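# Swing hanging ball to topple only the red pin

## Task

Use the suspended ball on its cord to strike the red pin so it falls over or drops off the raised deck, while every other pin stays upright on the deck. Until a pin is down, only other pins, the ball or the cord may touch it. The ball or cord may touch one only if the robot's last contact with them happened while the ball was pulled well back from its rest spot, on the side away from the pins. After the red pin is down, the ball or cord may contact standing pins only while the robot touches neither of them. The robot must never touch any pin. The stand, deck and base board form a single unattached piece. Between releasing the ball from well back and the red pin going down, neither the robot nor any bench object may touch that piece. Before the red pin is down, no pin may lean far, tip or fall because that piece was jolted or tilted, or while the robot is touching the ball or cord. The robot must also stay off the ball and cord while any pin is being hit or leaning far, and briefly afterwards. Any violation fails the task, and a result that holds only because the robot is holding it does not count.

## Robot and tools

Robot: two arms, left_arm and right_arm, each with six joints and a parallel gripper. left_arm sits on the +y side; the names do not match the sides of camera images.

Frame: one shared scene frame. Origin on the table top midway between the arms, +x out over the table, +z up. Positions are in metres, orientations as quaternions in w,x,y,z order, velocities in m/s and rad/s. The printed hand position can be off, more so when the arm reaches far.

Gripper geometry: fingers point along the gripper's +z axis and separate along its y axis. The reported end_effector_position is the point between the pads when closed, roughly 2 cm short of the fingertips; closing pushes the tips about 10 mm further along +z.

Tool execute_actions, argument actions: a list holding one action, one wait, or nothing.
- Empty list: no command, just returns the state plus pictures.
- Action: {"rows": [...], "steps": n}. n is 4 to 15 control steps of 1/30 s (default 15). rows holds 1 to 15 rows; one row is used per step and the final row repeats if rows are fewer than steps.
- Each row is one flat list of 14 numbers covering both arms, always all 14: left_arm waist, shoulder, elbow, forearm roll, wrist pitch, wrist roll, opening, then right_arm in the same seven-number order. Joint values are absolute target angles in radians, in the same form Joint positions shows, not offsets. Opening is absolute, from -1 (closed) to +1 (fully open).
- Stated joint ranges, per arm: waist -6.283..6.283, shoulder -2.059..2.094, elbow -3.927..0.192, forearm roll -6.283..6.283, wrist pitch -1.693..3.142, wrist roll -6.283..6.283. A target over 0.010 rad beyond a range end and further out than the last reported angle gets the call refused (nothing is sent). True ends may differ by up to 0.010 rad; a target beyond the true end is clipped there and a "joint sent to its limit" line appears, possibly referring to an earlier action. No such line does not prove more travel exists.
- Wait: {"steps": n} with n up to 300; returns once that many steps have elapsed since the previous result, counting your reply time.
- pictures: true forces camera images; otherwise they come only with an empty list.

Motion limits: joint targets change at most 3.14 rad/s, reaching that speed after 0.16 s, and all joints of one arm are timed to arrive together. Each step the target stays within 0.623 rad of the measured angle, and if the targets would move the gripper over 70 mm from where it is measured, they are pulled back. So large moves need several actions.

Each result is captured 4 steps before its action ends; those 4 steps run afterwards. Arms keep heading to the last row sent until they barely move for a moment or a step is HELD.

Result lines: the state line gives left_arm: ... | right_arm: ... with end_effector_position, end_effector_quat_wxyz and velocities. Joint positions / Joint velocities list each arm's six joints (rad, rad/s) then pad gap in metres (0.084 m fully open). grip_measured is the measured opening on the command scale. "joint command not followed" means a clearance check changed or blocked some joint targets; the rest of the row still ran. HELD marks steps whose row was not (fully) sent. TORQUE FAULT: a joint hit its load limit (waist and shoulder 45.5, elbow and forearm roll 27.3, wrist pitch and wrist roll 18.2 N m, including held weight); that arm backs off, halts 10 s and drops the rest of the call. MOTOR HOT from 65 °C; at 80 °C an OVER-TEMPERATURE FAULT brakes that arm until it cools. Holding loads heats motors.

Gripping: to hold, command an opening well under grip_measured; lower squeezes harder, up to about 24 N per pad for objects up to about 6 cm wide. Fast closes can press harder. Sending back grip_measured still presses lightly.

Tool zoom_image: camera (cam_high, cam_low, cam_left_wrist, cam_right_wrist, each 896x504) and region [x0, y0, x1, y1] in pixels from the top-left, at most 504x504. Gives a sharper view of the latest image.

Tool finished_scene: scene = the current scene number. Ends it irreversibly and reports success; the result gives the next task. Replying without any tool call ends everything.

Cautions: do not let the arms collide or press on each other. Avoid drops, slams, hard pushes and knocking anything off the table. Never touch a pin or, after release, the loose stand/deck/base piece. Pull the ball back well away from the pins, let go cleanly, then keep clear until the red pin is down. Loose objects may occasionally get nudged by outside pushes. Fast, smooth motion with little effort is preferred.

Each tool is called after "Call:" as name(argument=value, ...), one argument or row to a line, values as JSON.

## Session

Call:
execute_actions(
  actions=[],
)

Scene clock: 0.00 s of 3800.00 s.
left_arm: end_effector_position=(+0.1817, +0.2269, +0.1224) grip_measured=+1.00 end_effector_quat_wxyz=(+0.485, +0.800, -0.191, -0.299) end_effector_velocity=(-0.000, -0.000, +0.000) end_effector_angular_velocity=(-0.001, +0.002, -0.001) | right_arm: end_effector_position=(+0.1524, -0.4287, +0.1586) grip_measured=+1.00 end_effector_quat_wxyz=(+0.295, +0.837, -0.448, +0.107) end_effector_velocity=(-0.000, -0.000, +0.000) end_effector_angular_velocity=(-0.001, +0.001, -0.000)
Joint positions: left_arm=[ 0.208  0.221 -0.762 -0.54   1.673  0.966  0.084] | right_arm=[ 0.284 -0.988 -0.121 -0.594  1.413  1.413  0.084]
Joint velocities: left_arm=[ 0.    -0.     0.     0.     0.002 -0.     0.   ] | right_arm=[ 0.    -0.    -0.    -0.     0.001  0.     0.   ]
Motor temperatures (°C, as the motors report them): left_arm=[36 31 31 28 34 29] | right_arm=[36 30 30 30 33 34]

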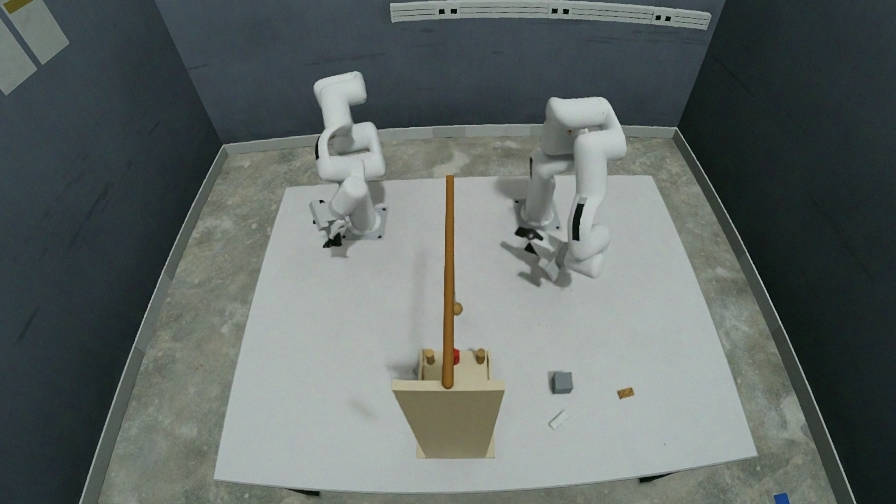

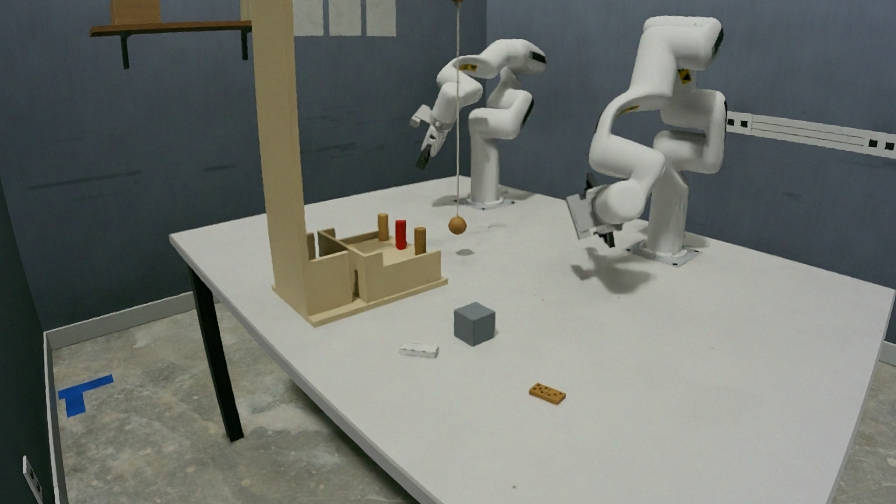

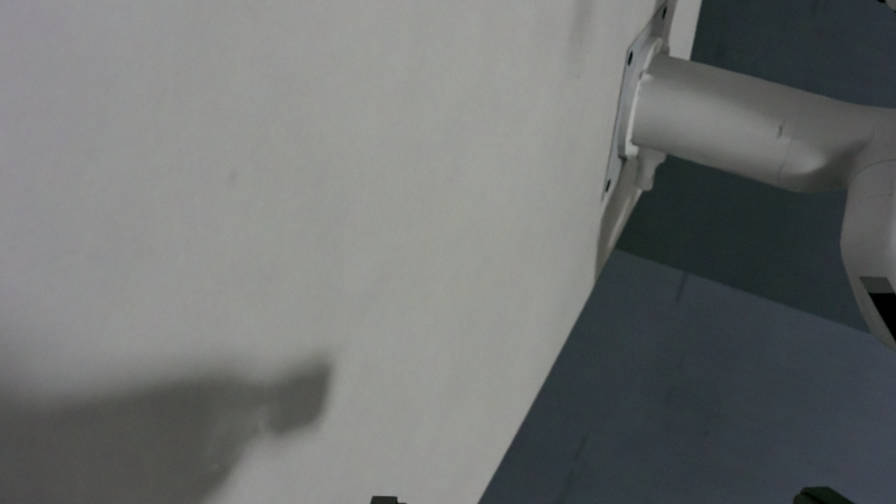

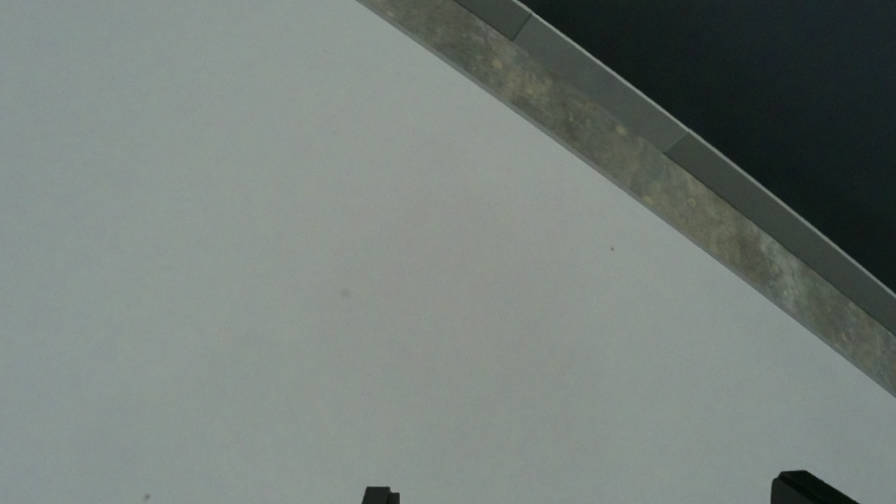

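Call:
zoom_image(
  camera="cam_high",
  region=[340, 160, 600, 470],
)

Call:
zoom_image(
  camera="cam_low",
  region=[260, 150, 540, 340],
)

Region (340, 160, 600, 470) of cam_high's 896x504 image, scaled by 1.626, with more detail than that image has; it fills the left 423 columns of this view, and the rest is white.

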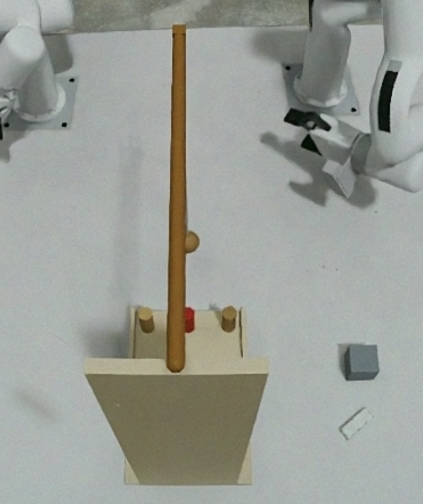

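Region (260, 150, 540, 340) of cam_low's 896x504 image, scaled by 1.800, with more detail than that image has; it fills the top 342 rows of this view, and the rest is white.

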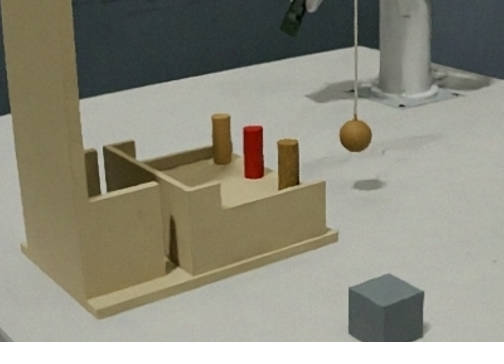

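Call:
execute_actions(
  actions=[
    {"rows":[[0.1,-0.3,-0.4,-1.657,-0.956,0.341,1,0.284,-0.988,-0.121,-0.594,1.413,1.413,1]],"steps":15},
  ],
)

Call:
execute_actions(
  actions=[
    {"steps":20},
  ],
)

Call:
execute_actions(
  actions=[
    {"rows":[[-1.46,-0.1,-0.5,-1.657,-0.956,0.341,1,0.284,-0.988,-0.121,-0.594,1.413,1.413,1]],"steps":15},
  ],
)

Call:
execute_actions(
  actions=[
    {"steps":12},
  ],
)

Call:
execute_actions(
  actions=[
    {"rows":[[-1.46,0.479,-0.757,-1.657,-0.956,0.341,1,0.284,-0.988,-0.121,-0.594,1.413,1.413,1]],"steps":15},
  ],
)

Call:
execute_actions(
  actions=[
    {"steps":12},
  ],
  pictures=true,
)

Scene clock: 2.90 s of 3800.00 s.
left_arm: end_effector_position=(+0.3296, +0.1994, +0.1408) grip_measured=+1.00 end_effector_quat_wxyz=(+0.444, +0.869, +0.219, -0.010) end_effector_velocity=(+0.529, +0.317, +0.080) end_effector_angular_velocity=(+0.306, -0.394, +3.630) | right_arm: end_effector_position=(+0.1525, -0.4287, +0.1586) grip_measured=+1.00 end_effector_quat_wxyz=(+0.295, +0.837, -0.448, +0.107) end_effector_velocity=(+0.000, +0.000, -0.000) end_effector_angular_velocity=(+0.000, -0.000, +0.000)
Joint positions: left_arm=[ 0.126 -0.176 -0.49  -1.197  1.017  0.495  0.084] | right_arm=[ 0.284 -0.988 -0.121 -0.594  1.413  1.413  0.084]
Joint velocities: left_arm=[-0.138 -0.674  0.483 -2.371 -2.44  -0.827 -0.   ] | right_arm=[ 0.  0.  0. -0. -0.  0.  0.]
Motor temperatures (°C, as the motors report them): left_arm=[36 31 31 28 34 29] | right_arm=[36 30 31 30 33 34]
Steps of this call (steps 1 to 76: nothing new was sent; steps 77 to 87: the first 11 steps of this action). Readings (joint positions):
77: left_arm=[0.208 0.221 -0.761 -0.541 1.672 0.965] | right_arm=[0.284 -0.988 -0.121 -0.594 1.413 1.413]
78: left_arm=[0.207 0.214 -0.756 -0.550 1.661 0.954] | right_arm=[0.284 -0.988 -0.121 -0.594 1.413 1.413]
80: left_arm=[0.195 0.158 -0.714 -0.620 1.590 0.883] | right_arm=[0.284 -0.988 -0.121 -0.594 1.413 1.413]
84: left_arm=[0.146 -0.076 -0.559 -0.944 1.269 0.614] | right_arm=[0.284 -0.988 -0.121 -0.594 1.413 1.413]
87: the state above

Scene clock: 3.57 s of 3800.00 s.
left_arm: end_effector_position=(+0.3024, +0.5378, +0.1924) grip_measured=+1.00 end_effector_quat_wxyz=(-0.014, +0.651, +0.651, +0.391) end_effector_velocity=(-0.336, +0.368, +0.286) end_effector_angular_velocity=(+1.571, +0.279, +1.485) | right_arm: end_effector_position=(+0.1525, -0.4287, +0.1586) grip_measured=+1.00 end_effector_quat_wxyz=(+0.295, +0.837, -0.448, +0.107) end_effector_velocity=(+0.000, +0.000, -0.000) end_effector_angular_velocity=(+0.000, -0.000, +0.000)
Joint positions: left_arm=[ 0.101 -0.294 -0.404 -1.637 -0.496  0.348  0.084] | right_arm=[ 0.284 -0.988 -0.121 -0.594  1.413  1.413  0.084]
Joint velocities: left_arm=[-0.006 -0.026  0.017 -0.093 -2.181 -0.031 -0.   ] | right_arm=[-0.     0.     0.    -0.    -0.001 -0.    -0.   ]
Motor temperatures (°C, as the motors report them): left_arm=[36 31 31 28 34 29] | right_arm=[36 30 31 30 33 34]
Kept back: nothing.
Steps of this call (steps 1 to 4: the last 4 steps of your previous action; steps 5 to 20: the robot went on to your last target). Readings (joint positions):
1: left_arm=[0.122 -0.196 -0.475 -1.271 0.935 0.469] | right_arm=[0.284 -0.988 -0.121 -0.594 1.413 1.413]
2: left_arm=[0.118 -0.213 -0.463 -1.334 0.854 0.449] | right_arm=[0.284 -0.988 -0.121 -0.594 1.413 1.413]
4: left_arm=[0.113 -0.238 -0.445 -1.429 0.694 0.417] | right_arm=[0.284 -0.988 -0.121 -0.594 1.413 1.413]
8: left_arm=[0.107 -0.267 -0.423 -1.537 0.387 0.381] | right_arm=[0.284 -0.988 -0.121 -0.594 1.413 1.413]
20: the state above

Scene clock: 3.93 s of 3800.00 s.
left_arm: end_effector_position=(+0.3476, +0.4310, +0.2274) grip_measured=+1.00 end_effector_quat_wxyz=(-0.067, +0.719, +0.520, +0.456) end_effector_velocity=(+0.164, -0.547, +0.019) end_effector_angular_velocity=(+0.309, +0.059, -1.325) | right_arm: end_effector_position=(+0.1525, -0.4287, +0.1586) grip_measured=+1.00 end_effector_quat_wxyz=(+0.295, +0.837, -0.448, +0.107) end_effector_velocity=(+0.000, +0.000, -0.000) end_effector_angular_velocity=(+0.000, -0.000, +0.000)
Joint positions: left_arm=[-0.342 -0.185 -0.461 -1.651 -0.829  0.343  0.084] | right_arm=[ 0.284 -0.988 -0.121 -0.594  1.413  1.413  0.084]
Joint velocities: left_arm=[-1.555  0.251 -0.116 -0.017 -0.356 -0.006  0.   ] | right_arm=[-0.     0.     0.     0.    -0.001 -0.     0.   ]
Motor temperatures (°C, as the motors report them): left_arm=[36 31 31 28 34 29] | right_arm=[36 30 31 30 33 34]
Steps of this call (steps 1 to 11: the first 11 steps of this action). Readings (joint positions):
1: left_arm=[0.101 -0.295 -0.403 -1.640 -0.568 0.347] | right_arm=[0.284 -0.988 -0.121 -0.594 1.413 1.413]
2: left_arm=[0.095 -0.294 -0.405 -1.643 -0.633 0.346] | right_arm=[0.284 -0.988 -0.121 -0.594 1.413 1.413]
4: left_arm=[0.037 -0.276 -0.417 -1.645 -0.714 0.345] | right_arm=[0.284 -0.988 -0.121 -0.594 1.413 1.413]
8: left_arm=[-0.184 -0.215 -0.447 -1.649 -0.788 0.344] | right_arm=[0.284 -0.988 -0.121 -0.594 1.413 1.413]
11: the state above

Scene clock: 4.33 s of 3800.00 s.
left_arm: end_effector_position=(+0.3473, +0.2031, +0.2328) grip_measured=+1.00 end_effector_quat_wxyz=(+0.036, +0.828, +0.287, +0.480) end_effector_velocity=(-0.167, -0.556, +0.008) end_effector_angular_velocity=(+0.095, -0.046, -1.418) | right_arm: end_effector_position=(+0.1525, -0.4287, +0.1586) grip_measured=+1.00 end_effector_quat_wxyz=(+0.295, +0.837, -0.448, +0.107) end_effector_velocity=(+0.000, +0.000, -0.000) end_effector_angular_velocity=(+0.001, -0.001, +0.001)
Joint positions: left_arm=[-0.949 -0.128 -0.487 -1.655 -0.914  0.342  0.084] | right_arm=[ 0.284 -0.988 -0.121 -0.594  1.413  1.413  0.084]
Joint velocities: left_arm=[-1.494  0.079 -0.037 -0.008 -0.119 -0.002 -0.   ] | right_arm=[ 0.    -0.     0.     0.    -0.001  0.     0.   ]
Motor temperatures (°C, as the motors report them): left_arm=[36 31 31 28 34 29] | right_arm=[36 30 31 30 33 34]
Kept back: nothing.
Steps of this call (steps 1 to 4: the last 4 steps of your previous action; steps 5 to 12: the robot went on to your last target). Readings (joint positions):
1: left_arm=[-0.394 -0.177 -0.464 -1.651 -0.841 0.343] | right_arm=[0.284 -0.988 -0.121 -0.594 1.413 1.413]
2: left_arm=[-0.445 -0.170 -0.467 -1.652 -0.851 0.343] | right_arm=[0.284 -0.988 -0.121 -0.594 1.413 1.413]
4: left_arm=[-0.547 -0.158 -0.473 -1.652 -0.869 0.342] | right_arm=[0.284 -0.988 -0.121 -0.594 1.413 1.413]
8: left_arm=[-0.749 -0.140 -0.481 -1.654 -0.896 0.342] | right_arm=[0.284 -0.988 -0.121 -0.594 1.413 1.413]
12: the state above

Scene clock: 4.70 s of 3800.00 s.
left_arm: end_effector_position=(+0.2886, +0.0421, +0.1491) grip_measured=+1.00 end_effector_quat_wxyz=(+0.018, +0.882, +0.082, +0.464) end_effector_velocity=(-0.246, -0.368, -0.337) end_effector_angular_velocity=(+0.792, +0.123, -0.936) | right_arm: end_effector_position=(+0.1525, -0.4287, +0.1586) grip_measured=+1.00 end_effector_quat_wxyz=(+0.295, +0.837, -0.448, +0.107) end_effector_velocity=(-0.000, -0.000, +0.000) end_effector_angular_velocity=(-0.000, +0.001, -0.000)
Joint positions: left_arm=[-1.326  0.286 -0.672 -1.656 -0.945  0.341  0.084] | right_arm=[ 0.284 -0.988 -0.121 -0.594  1.413  1.413  0.084]
Joint velocities: left_arm=[-0.97   1.413 -0.62  -0.004 -0.08  -0.001 -0.   ] | right_arm=[ 0.001 -0.    -0.     0.     0.002  0.    -0.   ]
Motor temperatures (°C, as the motors report them): left_arm=[36 31 31 28 34 29] | right_arm=[36 30 31 30 33 34]
Steps of this call (steps 1 to 11: the first 11 steps of this action). Readings (joint positions):
1: left_arm=[-0.999 -0.125 -0.489 -1.655 -0.918 0.342] | right_arm=[0.284 -0.988 -0.121 -0.594 1.413 1.413]
2: left_arm=[-1.042 -0.116 -0.493 -1.655 -0.922 0.342] | right_arm=[0.284 -0.988 -0.121 -0.594 1.413 1.413]
4: left_arm=[-1.099 -0.053 -0.523 -1.655 -0.928 0.341] | right_arm=[0.284 -0.988 -0.121 -0.594 1.413 1.413]
8: left_arm=[-1.229 0.144 -0.609 -1.656 -0.937 0.341] | right_arm=[0.284 -0.988 -0.121 -0.594 1.413 1.413]
11: the state above

Scene clock: 5.10 s of 3800.00 s.
left_arm: end_effector_position=(+0.2509, -0.0028, +0.1019) grip_measured=+1.00 end_effector_quat_wxyz=(+0.001, +0.887, +0.000, +0.462) end_effector_velocity=(-0.002, -0.001, -0.003) end_effector_angular_velocity=(+0.005, +0.002, -0.005) | right_arm: end_effector_position=(+0.1525, -0.4287, +0.1586) grip_measured=+1.00 end_effector_quat_wxyz=(+0.295, +0.837, -0.448, +0.107) end_effector_velocity=(-0.000, -0.000, -0.000) end_effector_angular_velocity=(-0.000, +0.000, -0.000)
Joint positions: left_arm=[-1.458  0.477 -0.757 -1.657 -0.956  0.341  0.084] | right_arm=[ 0.284 -0.988 -0.121 -0.594  1.413  1.413  0.084]
Joint velocities: left_arm=[-0.005  0.007 -0.002 -0.     0.002 -0.     0.   ] | right_arm=[-0.  0.  0. -0.  0.  0.  0.]
Motor temperatures (°C, as the motors report them): left_arm=[36 31 31 28 34 29] | right_arm=[36 30 31 30 33 34]
Kept back: nothing.
Steps of this call (steps 1 to 4: the last 4 steps of your previous action; steps 5 to 12: the robot went on to your last target). Readings (joint positions):
1: left_arm=[-1.358 0.333 -0.692 -1.657 -0.947 0.341] | right_arm=[0.284 -0.988 -0.121 -0.594 1.413 1.413]
2: left_arm=[-1.390 0.380 -0.713 -1.657 -0.950 0.341] | right_arm=[0.284 -0.988 -0.121 -0.594 1.413 1.413]
4: left_arm=[-1.442 0.454 -0.744 -1.657 -0.953 0.341] | right_arm=[0.284 -0.988 -0.121 -0.594 1.413 1.413]
8: left_arm=[-1.459 0.477 -0.755 -1.657 -0.956 0.341] | right_arm=[0.284 -0.988 -0.121 -0.594 1.413 1.413]
12: the state above

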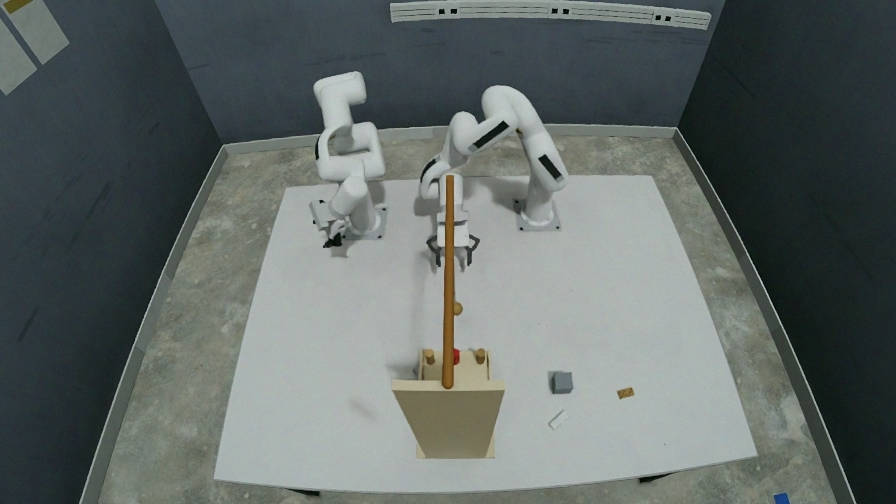

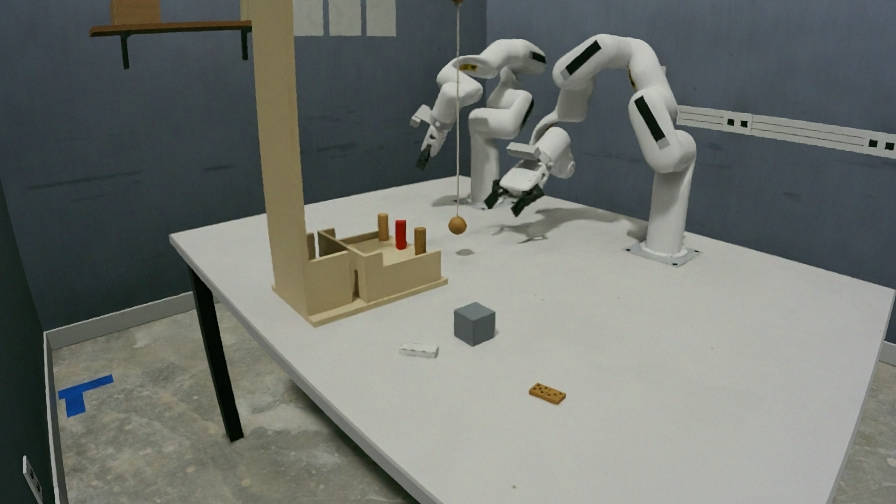

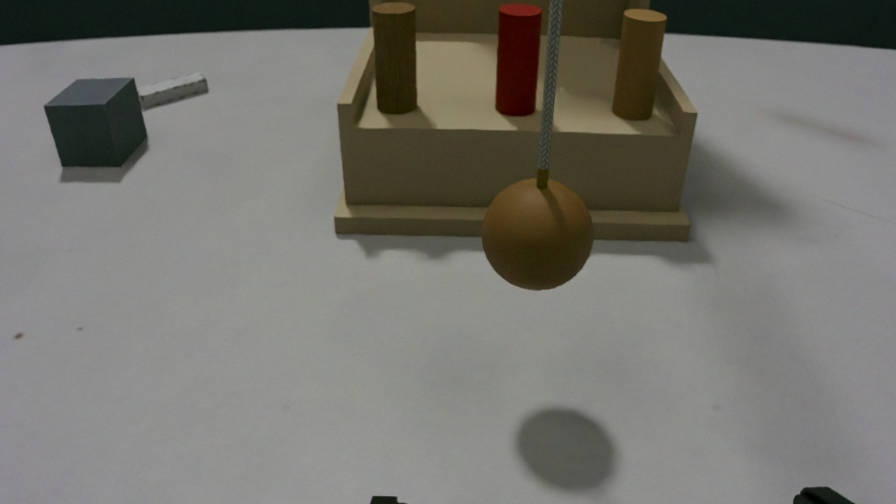

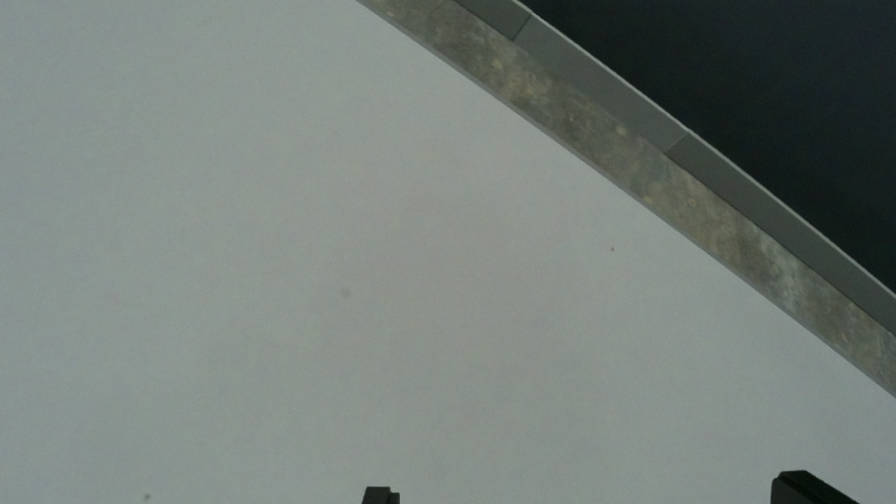

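Call:
execute_actions(
  actions=[
    {"rows":[[-1.239,0.507,-0.805,-1.46,-0.893,0.364,1,0.284,-0.988,-0.121,-0.594,1.413,1.413,1]],"steps":15},
  ],
  pictures=true,
)

Scene clock: 5.97 s of 3800.00 s.
left_arm: end_effector_position=(+0.3285, +0.0044, +0.0987) grip_measured=+1.00 end_effector_quat_wxyz=(-0.000, +0.887, +0.000, +0.461) end_effector_velocity=(-0.007, -0.015, -0.000) end_effector_angular_velocity=(+0.002, -0.000, -0.046) | right_arm: end_effector_position=(+0.1525, -0.4287, +0.1586) grip_measured=+1.00 end_effector_quat_wxyz=(+0.295, +0.837, -0.448, +0.107) end_effector_velocity=(-0.000, -0.000, +0.000) end_effector_angular_velocity=(-0.000, +0.000, -0.001)
Joint positions: left_arm=[-1.239  0.507 -0.804 -1.461 -0.893  0.364  0.084] | right_arm=[ 0.284 -0.988 -0.121 -0.594  1.413  1.413  0.084]
Joint velocities: left_arm=[-0.026  0.001 -0.002  0.018  0.005  0.003  0.   ] | right_arm=[-0.    -0.    -0.     0.     0.001  0.    -0.   ]
Motor temperatures (°C, as the motors report them): left_arm=[36 31 31 28 34 29] | right_arm=[36 30 31 30 33 34]
Steps of this call (steps 1 to 15: the robot went on to your last target; steps 16 to 26: the first 11 steps of this action). Readings (joint positions):
16: left_arm=[-1.459 0.479 -0.757 -1.656 -0.956 0.341] | right_arm=[0.284 -0.988 -0.121 -0.594 1.413 1.413]
17: left_arm=[-1.452 0.480 -0.759 -1.648 -0.953 0.342] | right_arm=[0.284 -0.988 -0.121 -0.594 1.413 1.413]
19: left_arm=[-1.386 0.489 -0.774 -1.586 -0.933 0.349] | right_arm=[0.284 -0.988 -0.121 -0.594 1.413 1.413]
23: left_arm=[-1.243 0.506 -0.804 -1.469 -0.896 0.363] | right_arm=[0.284 -0.988 -0.121 -0.594 1.413 1.413]
26: the state above

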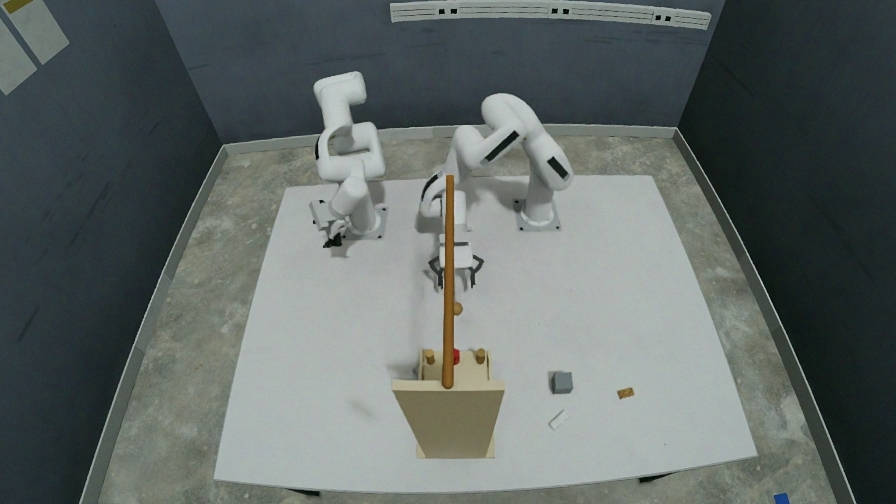

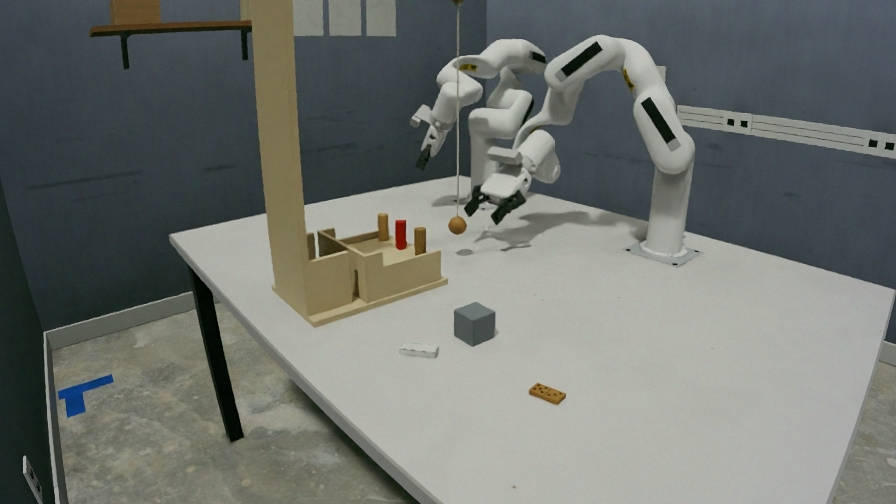

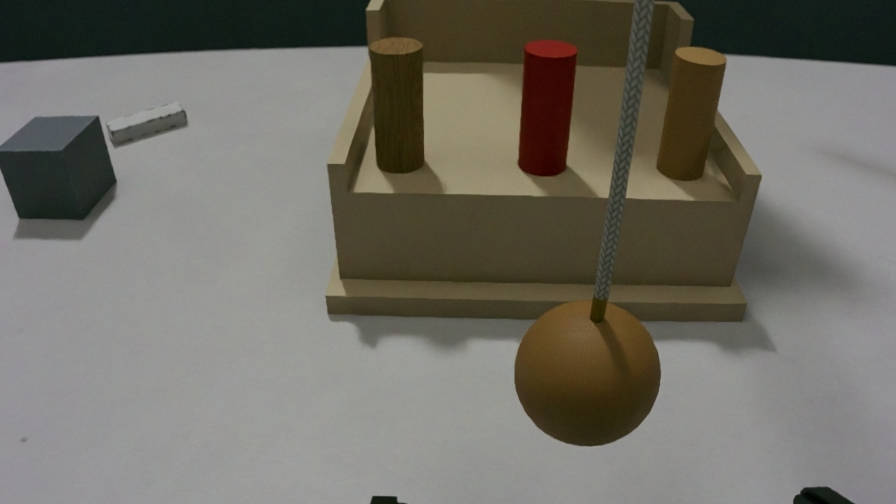

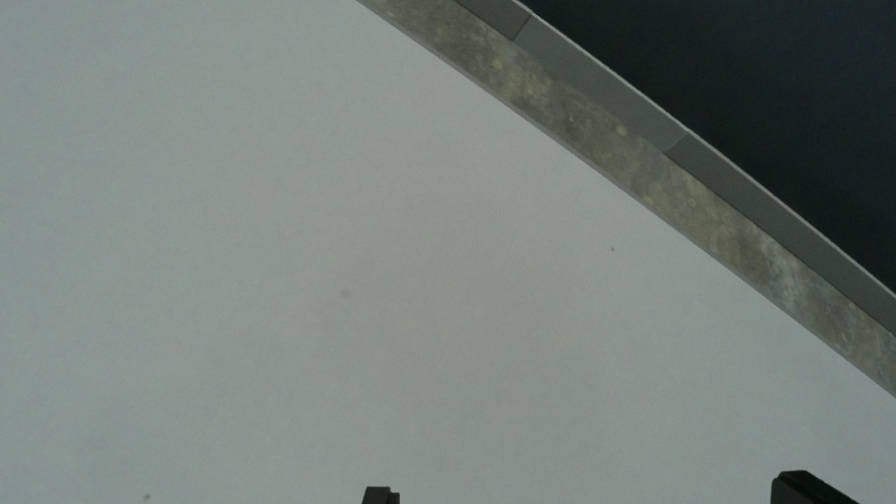

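Call:
execute_actions(
  actions=[
    {"rows":[[-1.061,0.64,-0.97,-1.308,-0.833,0.392,1,0.284,-0.988,-0.121,-0.594,1.413,1.413,1]],"steps":15},
  ],
  pictures=true,
)

Call:
zoom_image(
  camera="cam_high",
  region=[400, 250, 520, 380],
)

Call:
zoom_image(
  camera="cam_low",
  region=[380, 160, 540, 280],
)

Scene clock: 6.93 s of 3800.00 s.
left_arm: end_effector_position=(+0.4046, -0.0006, +0.0771) grip_measured=+1.00 end_effector_quat_wxyz=(-0.000, +0.887, -0.000, +0.461) end_effector_velocity=(-0.004, -0.021, +0.011) end_effector_angular_velocity=(-0.018, -0.017, -0.039) | right_arm: end_effector_position=(+0.1525, -0.4287, +0.1586) grip_measured=+1.00 end_effector_quat_wxyz=(+0.295, +0.837, -0.448, +0.107) end_effector_velocity=(+0.000, -0.000, +0.000) end_effector_angular_velocity=(-0.000, -0.001, +0.000)
Joint positions: left_arm=[-1.061  0.64  -0.969 -1.309 -0.833  0.392  0.084] | right_arm=[ 0.284 -0.988 -0.121 -0.594  1.413  1.413  0.084]
Joint velocities: left_arm=[-0.027 -0.013 -0.013  0.011 -0.002  0.003  0.   ] | right_arm=[-0.    -0.     0.    -0.    -0.001  0.     0.   ]
Motor temperatures (°C, as the motors report them): left_arm=[36 31 31 28 34 29] | right_arm=[36 30 32 30 33 34]
Steps of this call (steps 1 to 4: the last 4 steps of your previous action; steps 5 to 15: the robot went on to your last target; steps 16 to 18: nothing new was sent; steps 19 to 29: the first 11 steps of this action). Readings (joint positions):
19: left_arm=[-1.238 0.508 -0.806 -1.459 -0.893 0.364] | right_arm=[0.284 -0.988 -0.121 -0.594 1.413 1.413]
20: left_arm=[-1.231 0.514 -0.813 -1.451 -0.890 0.366] | right_arm=[0.284 -0.988 -0.121 -0.594 1.413 1.413]
22: left_arm=[-1.168 0.562 -0.875 -1.395 -0.868 0.376] | right_arm=[0.284 -0.988 -0.121 -0.594 1.413 1.413]
26: left_arm=[-1.061 0.638 -0.966 -1.313 -0.834 0.391] | right_arm=[0.284 -0.988 -0.121 -0.594 1.413 1.413]
29: the state above

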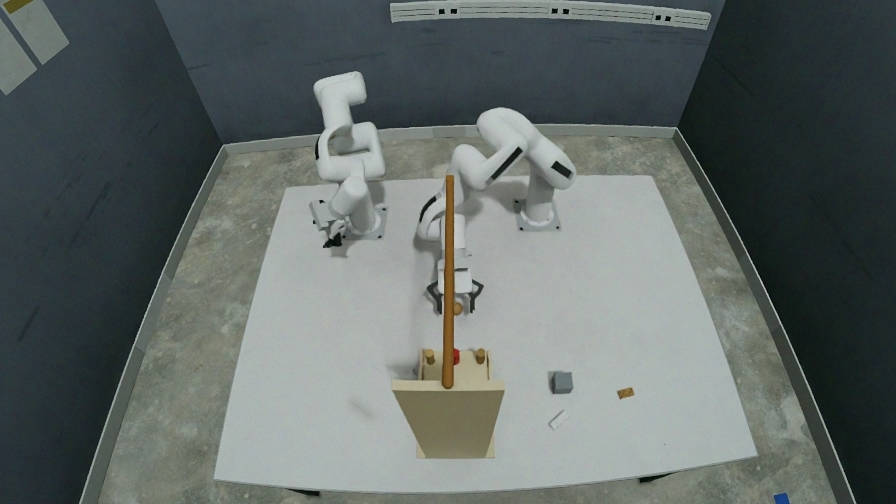

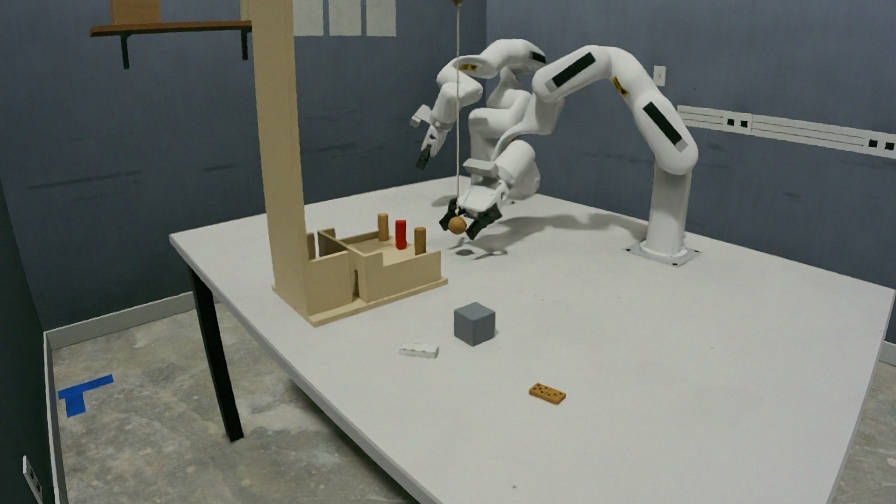

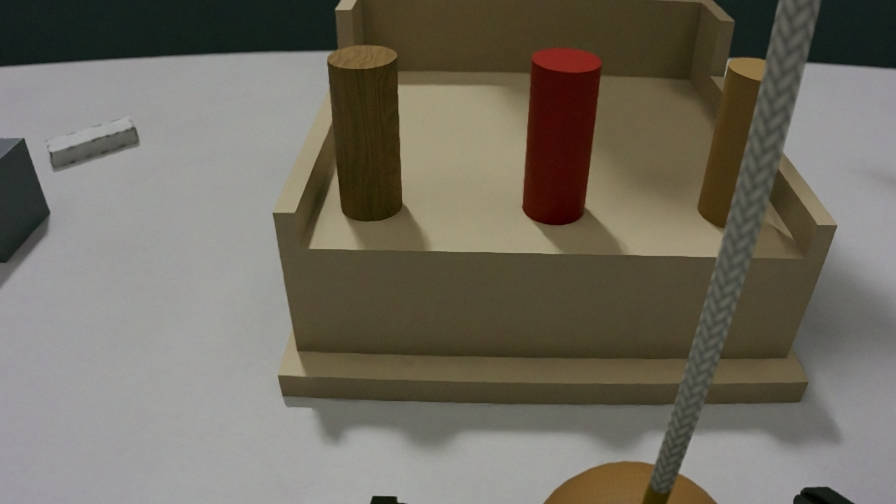

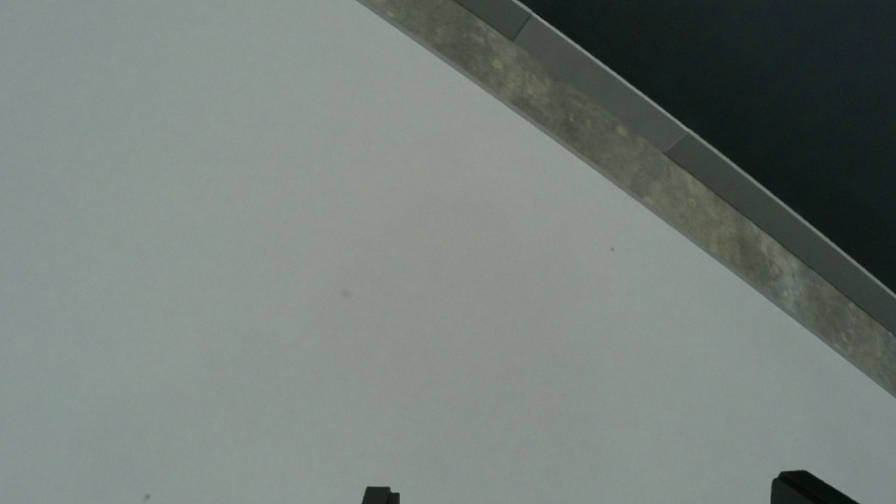

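Region (400, 250, 520, 380) of cam_high's 896x504 image, scaled by 3.877, with more detail than that image has; it fills the left 465 columns of this view, and the rest is white.

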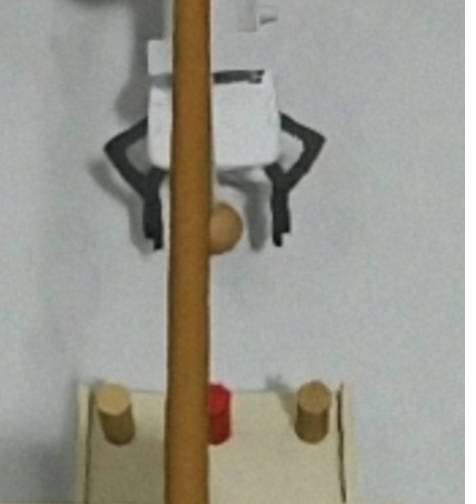

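Region (380, 160, 540, 280) of cam_low's 896x504 image, scaled by 3.150, with more detail than that image has; it fills the top 378 rows of this view, and the rest is white.

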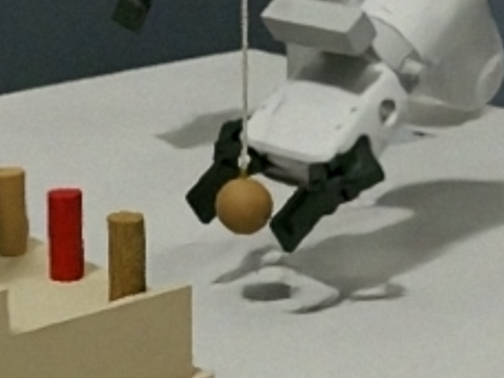

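Call:
execute_actions(
  actions=[
    {"rows":[[-1.061,0.64,-0.97,-1.308,-0.833,0.392,-0.4,0.284,-0.988,-0.121,-0.594,1.413,1.413,1]],"steps":15},
  ],
)

Call:
execute_actions(
  actions=[
    {"steps":8},
  ],
  pictures=true,
)

Scene clock: 7.73 s of 3800.00 s.
left_arm: end_effector_position=(+0.4049, -0.0013, +0.0775) grip_measured=-0.05 end_effector_quat_wxyz=(+0.000, +0.887, -0.001, +0.462) end_effector_velocity=(+0.000, -0.000, +0.000) end_effector_angular_velocity=(+0.000, -0.000, -0.000) | right_arm: end_effector_position=(+0.1525, -0.4287, +0.1586) grip_measured=+1.00 end_effector_quat_wxyz=(+0.295, +0.837, -0.448, +0.107) end_effector_velocity=(+0.000, -0.000, -0.000) end_effector_angular_velocity=(+0.000, -0.000, -0.000)
Joint positions: left_arm=[-1.061  0.64  -0.97  -1.308 -0.833  0.392  0.042] | right_arm=[ 0.284 -0.988 -0.121 -0.594  1.413  1.413  0.084]
Joint velocities: left_arm=[ 0. -0.  0.  0. -0. -0.  0.] | right_arm=[-0.001  0.     0.     0.    -0.001 -0.    -0.   ]
Motor temperatures (°C, as the motors report them): left_arm=[36 31 31 28 34 29] | right_arm=[36 30 32 30 33 34]
Steps of this call (steps 1 to 4: the last 4 steps of your previous action; steps 5 to 13: the robot went on to your last target; steps 14 to 24: the first 11 steps of this action). Readings (joint positions):
14: left_arm=[-1.061 0.640 -0.970 -1.308 -0.833 0.392] | right_arm=[0.284 -0.988 -0.121 -0.594 1.413 1.413]
15: left_arm=[-1.061 0.640 -0.970 -1.308 -0.833 0.392] | right_arm=[0.284 -0.988 -0.121 -0.594 1.413 1.413]
17: left_arm=[-1.061 0.640 -0.970 -1.308 -0.833 0.392] | right_arm=[0.284 -0.988 -0.121 -0.594 1.413 1.413]
21: left_arm=[-1.061 0.640 -0.970 -1.308 -0.833 0.392] | right_arm=[0.284 -0.988 -0.121 -0.594 1.413 1.413]
24: the state above

Scene clock: 8.00 s of 3800.00 s.
left_arm: end_effector_position=(+0.4049, -0.0013, +0.0775) grip_measured=-0.05 end_effector_quat_wxyz=(+0.000, +0.887, -0.001, +0.462) end_effector_velocity=(+0.000, +0.000, +0.000) end_effector_angular_velocity=(+0.001, -0.002, +0.001) | right_arm: end_effector_position=(+0.1525, -0.4287, +0.1586) grip_measured=+1.00 end_effector_quat_wxyz=(+0.295, +0.837, -0.448, +0.107) end_effector_velocity=(-0.000, +0.000, -0.000) end_effector_angular_velocity=(+0.000, +0.000, +0.000)
Joint positions: left_arm=[-1.061  0.64  -0.97  -1.308 -0.833  0.392  0.042] | right_arm=[ 0.284 -0.988 -0.121 -0.594  1.413  1.413  0.084]
Joint velocities: left_arm=[ 0.     0.     0.    -0.    -0.002  0.     0.   ] | right_arm=[ 0.  0. -0.  0.  0. -0.  0.]
Motor temperatures (°C, as the motors report them): left_arm=[36 31 31 28 34 29] | right_arm=[36 30 32 30 33 34]
Kept back: nothing.
Steps of this call (steps 1 to 4: the last 4 steps of your previous action; steps 5 to 8: the robot went on to your last target). Readings (joint positions):
1: left_arm=[-1.061 0.640 -0.970 -1.308 -0.833 0.392] | right_arm=[0.284 -0.988 -0.121 -0.594 1.413 1.413]
2: left_arm=[-1.061 0.640 -0.970 -1.308 -0.833 0.392] | right_arm=[0.284 -0.988 -0.121 -0.594 1.413 1.413]
4: left_arm=[-1.061 0.640 -0.970 -1.308 -0.833 0.392] | right_arm=[0.284 -0.988 -0.121 -0.594 1.413 1.413]
8: the state above

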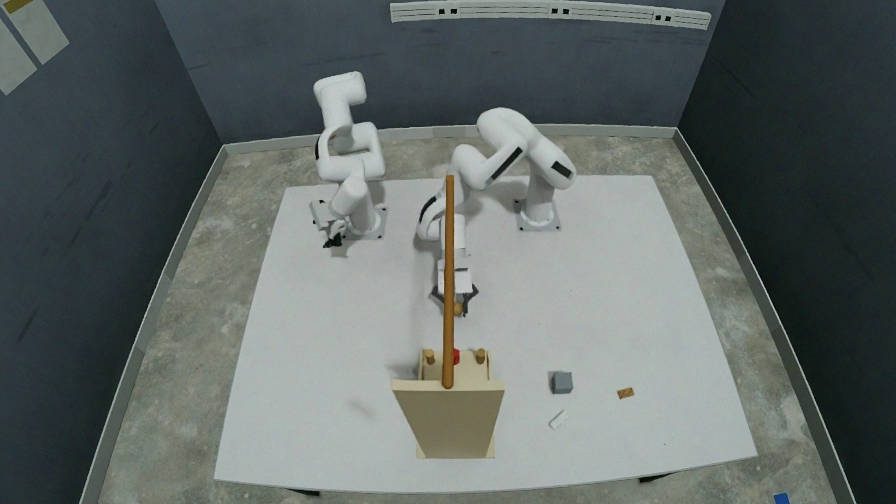

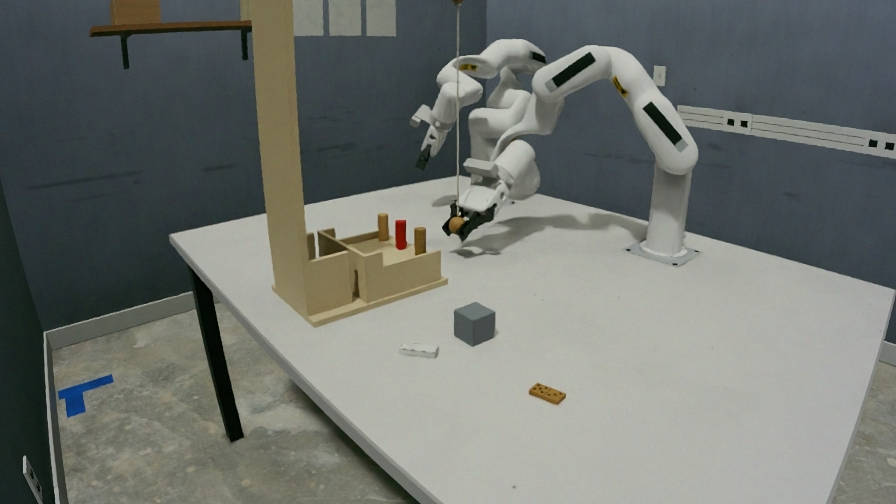

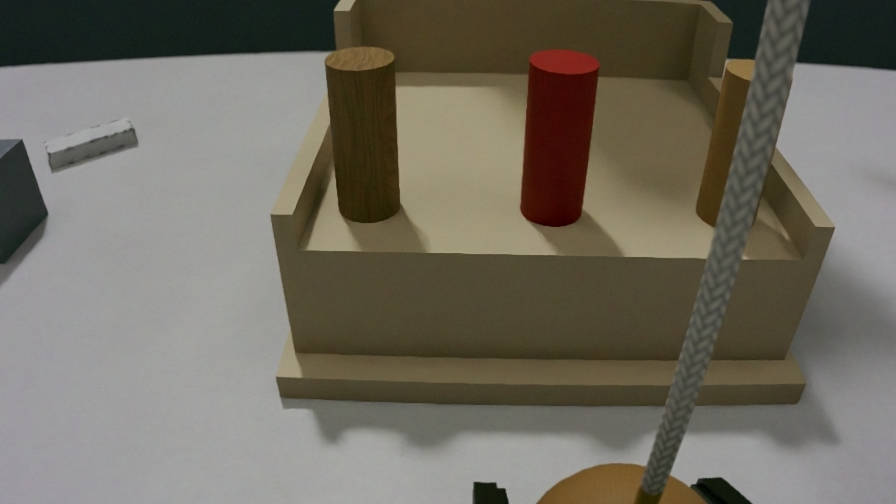

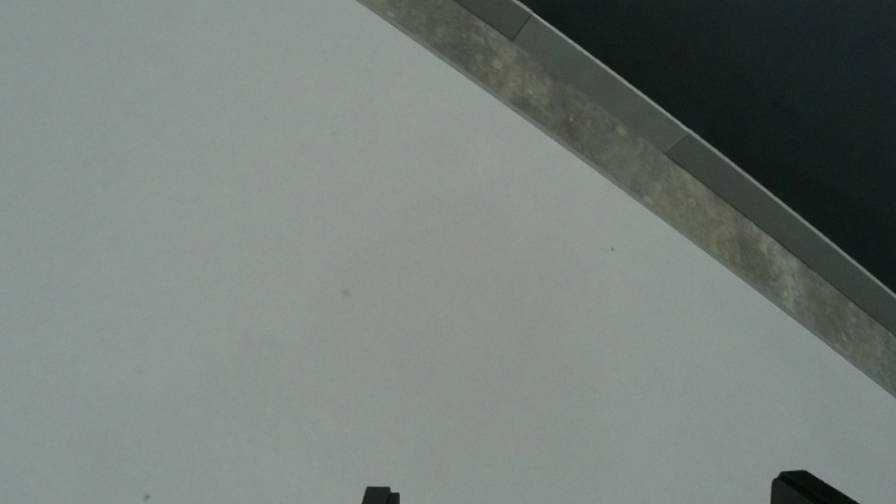

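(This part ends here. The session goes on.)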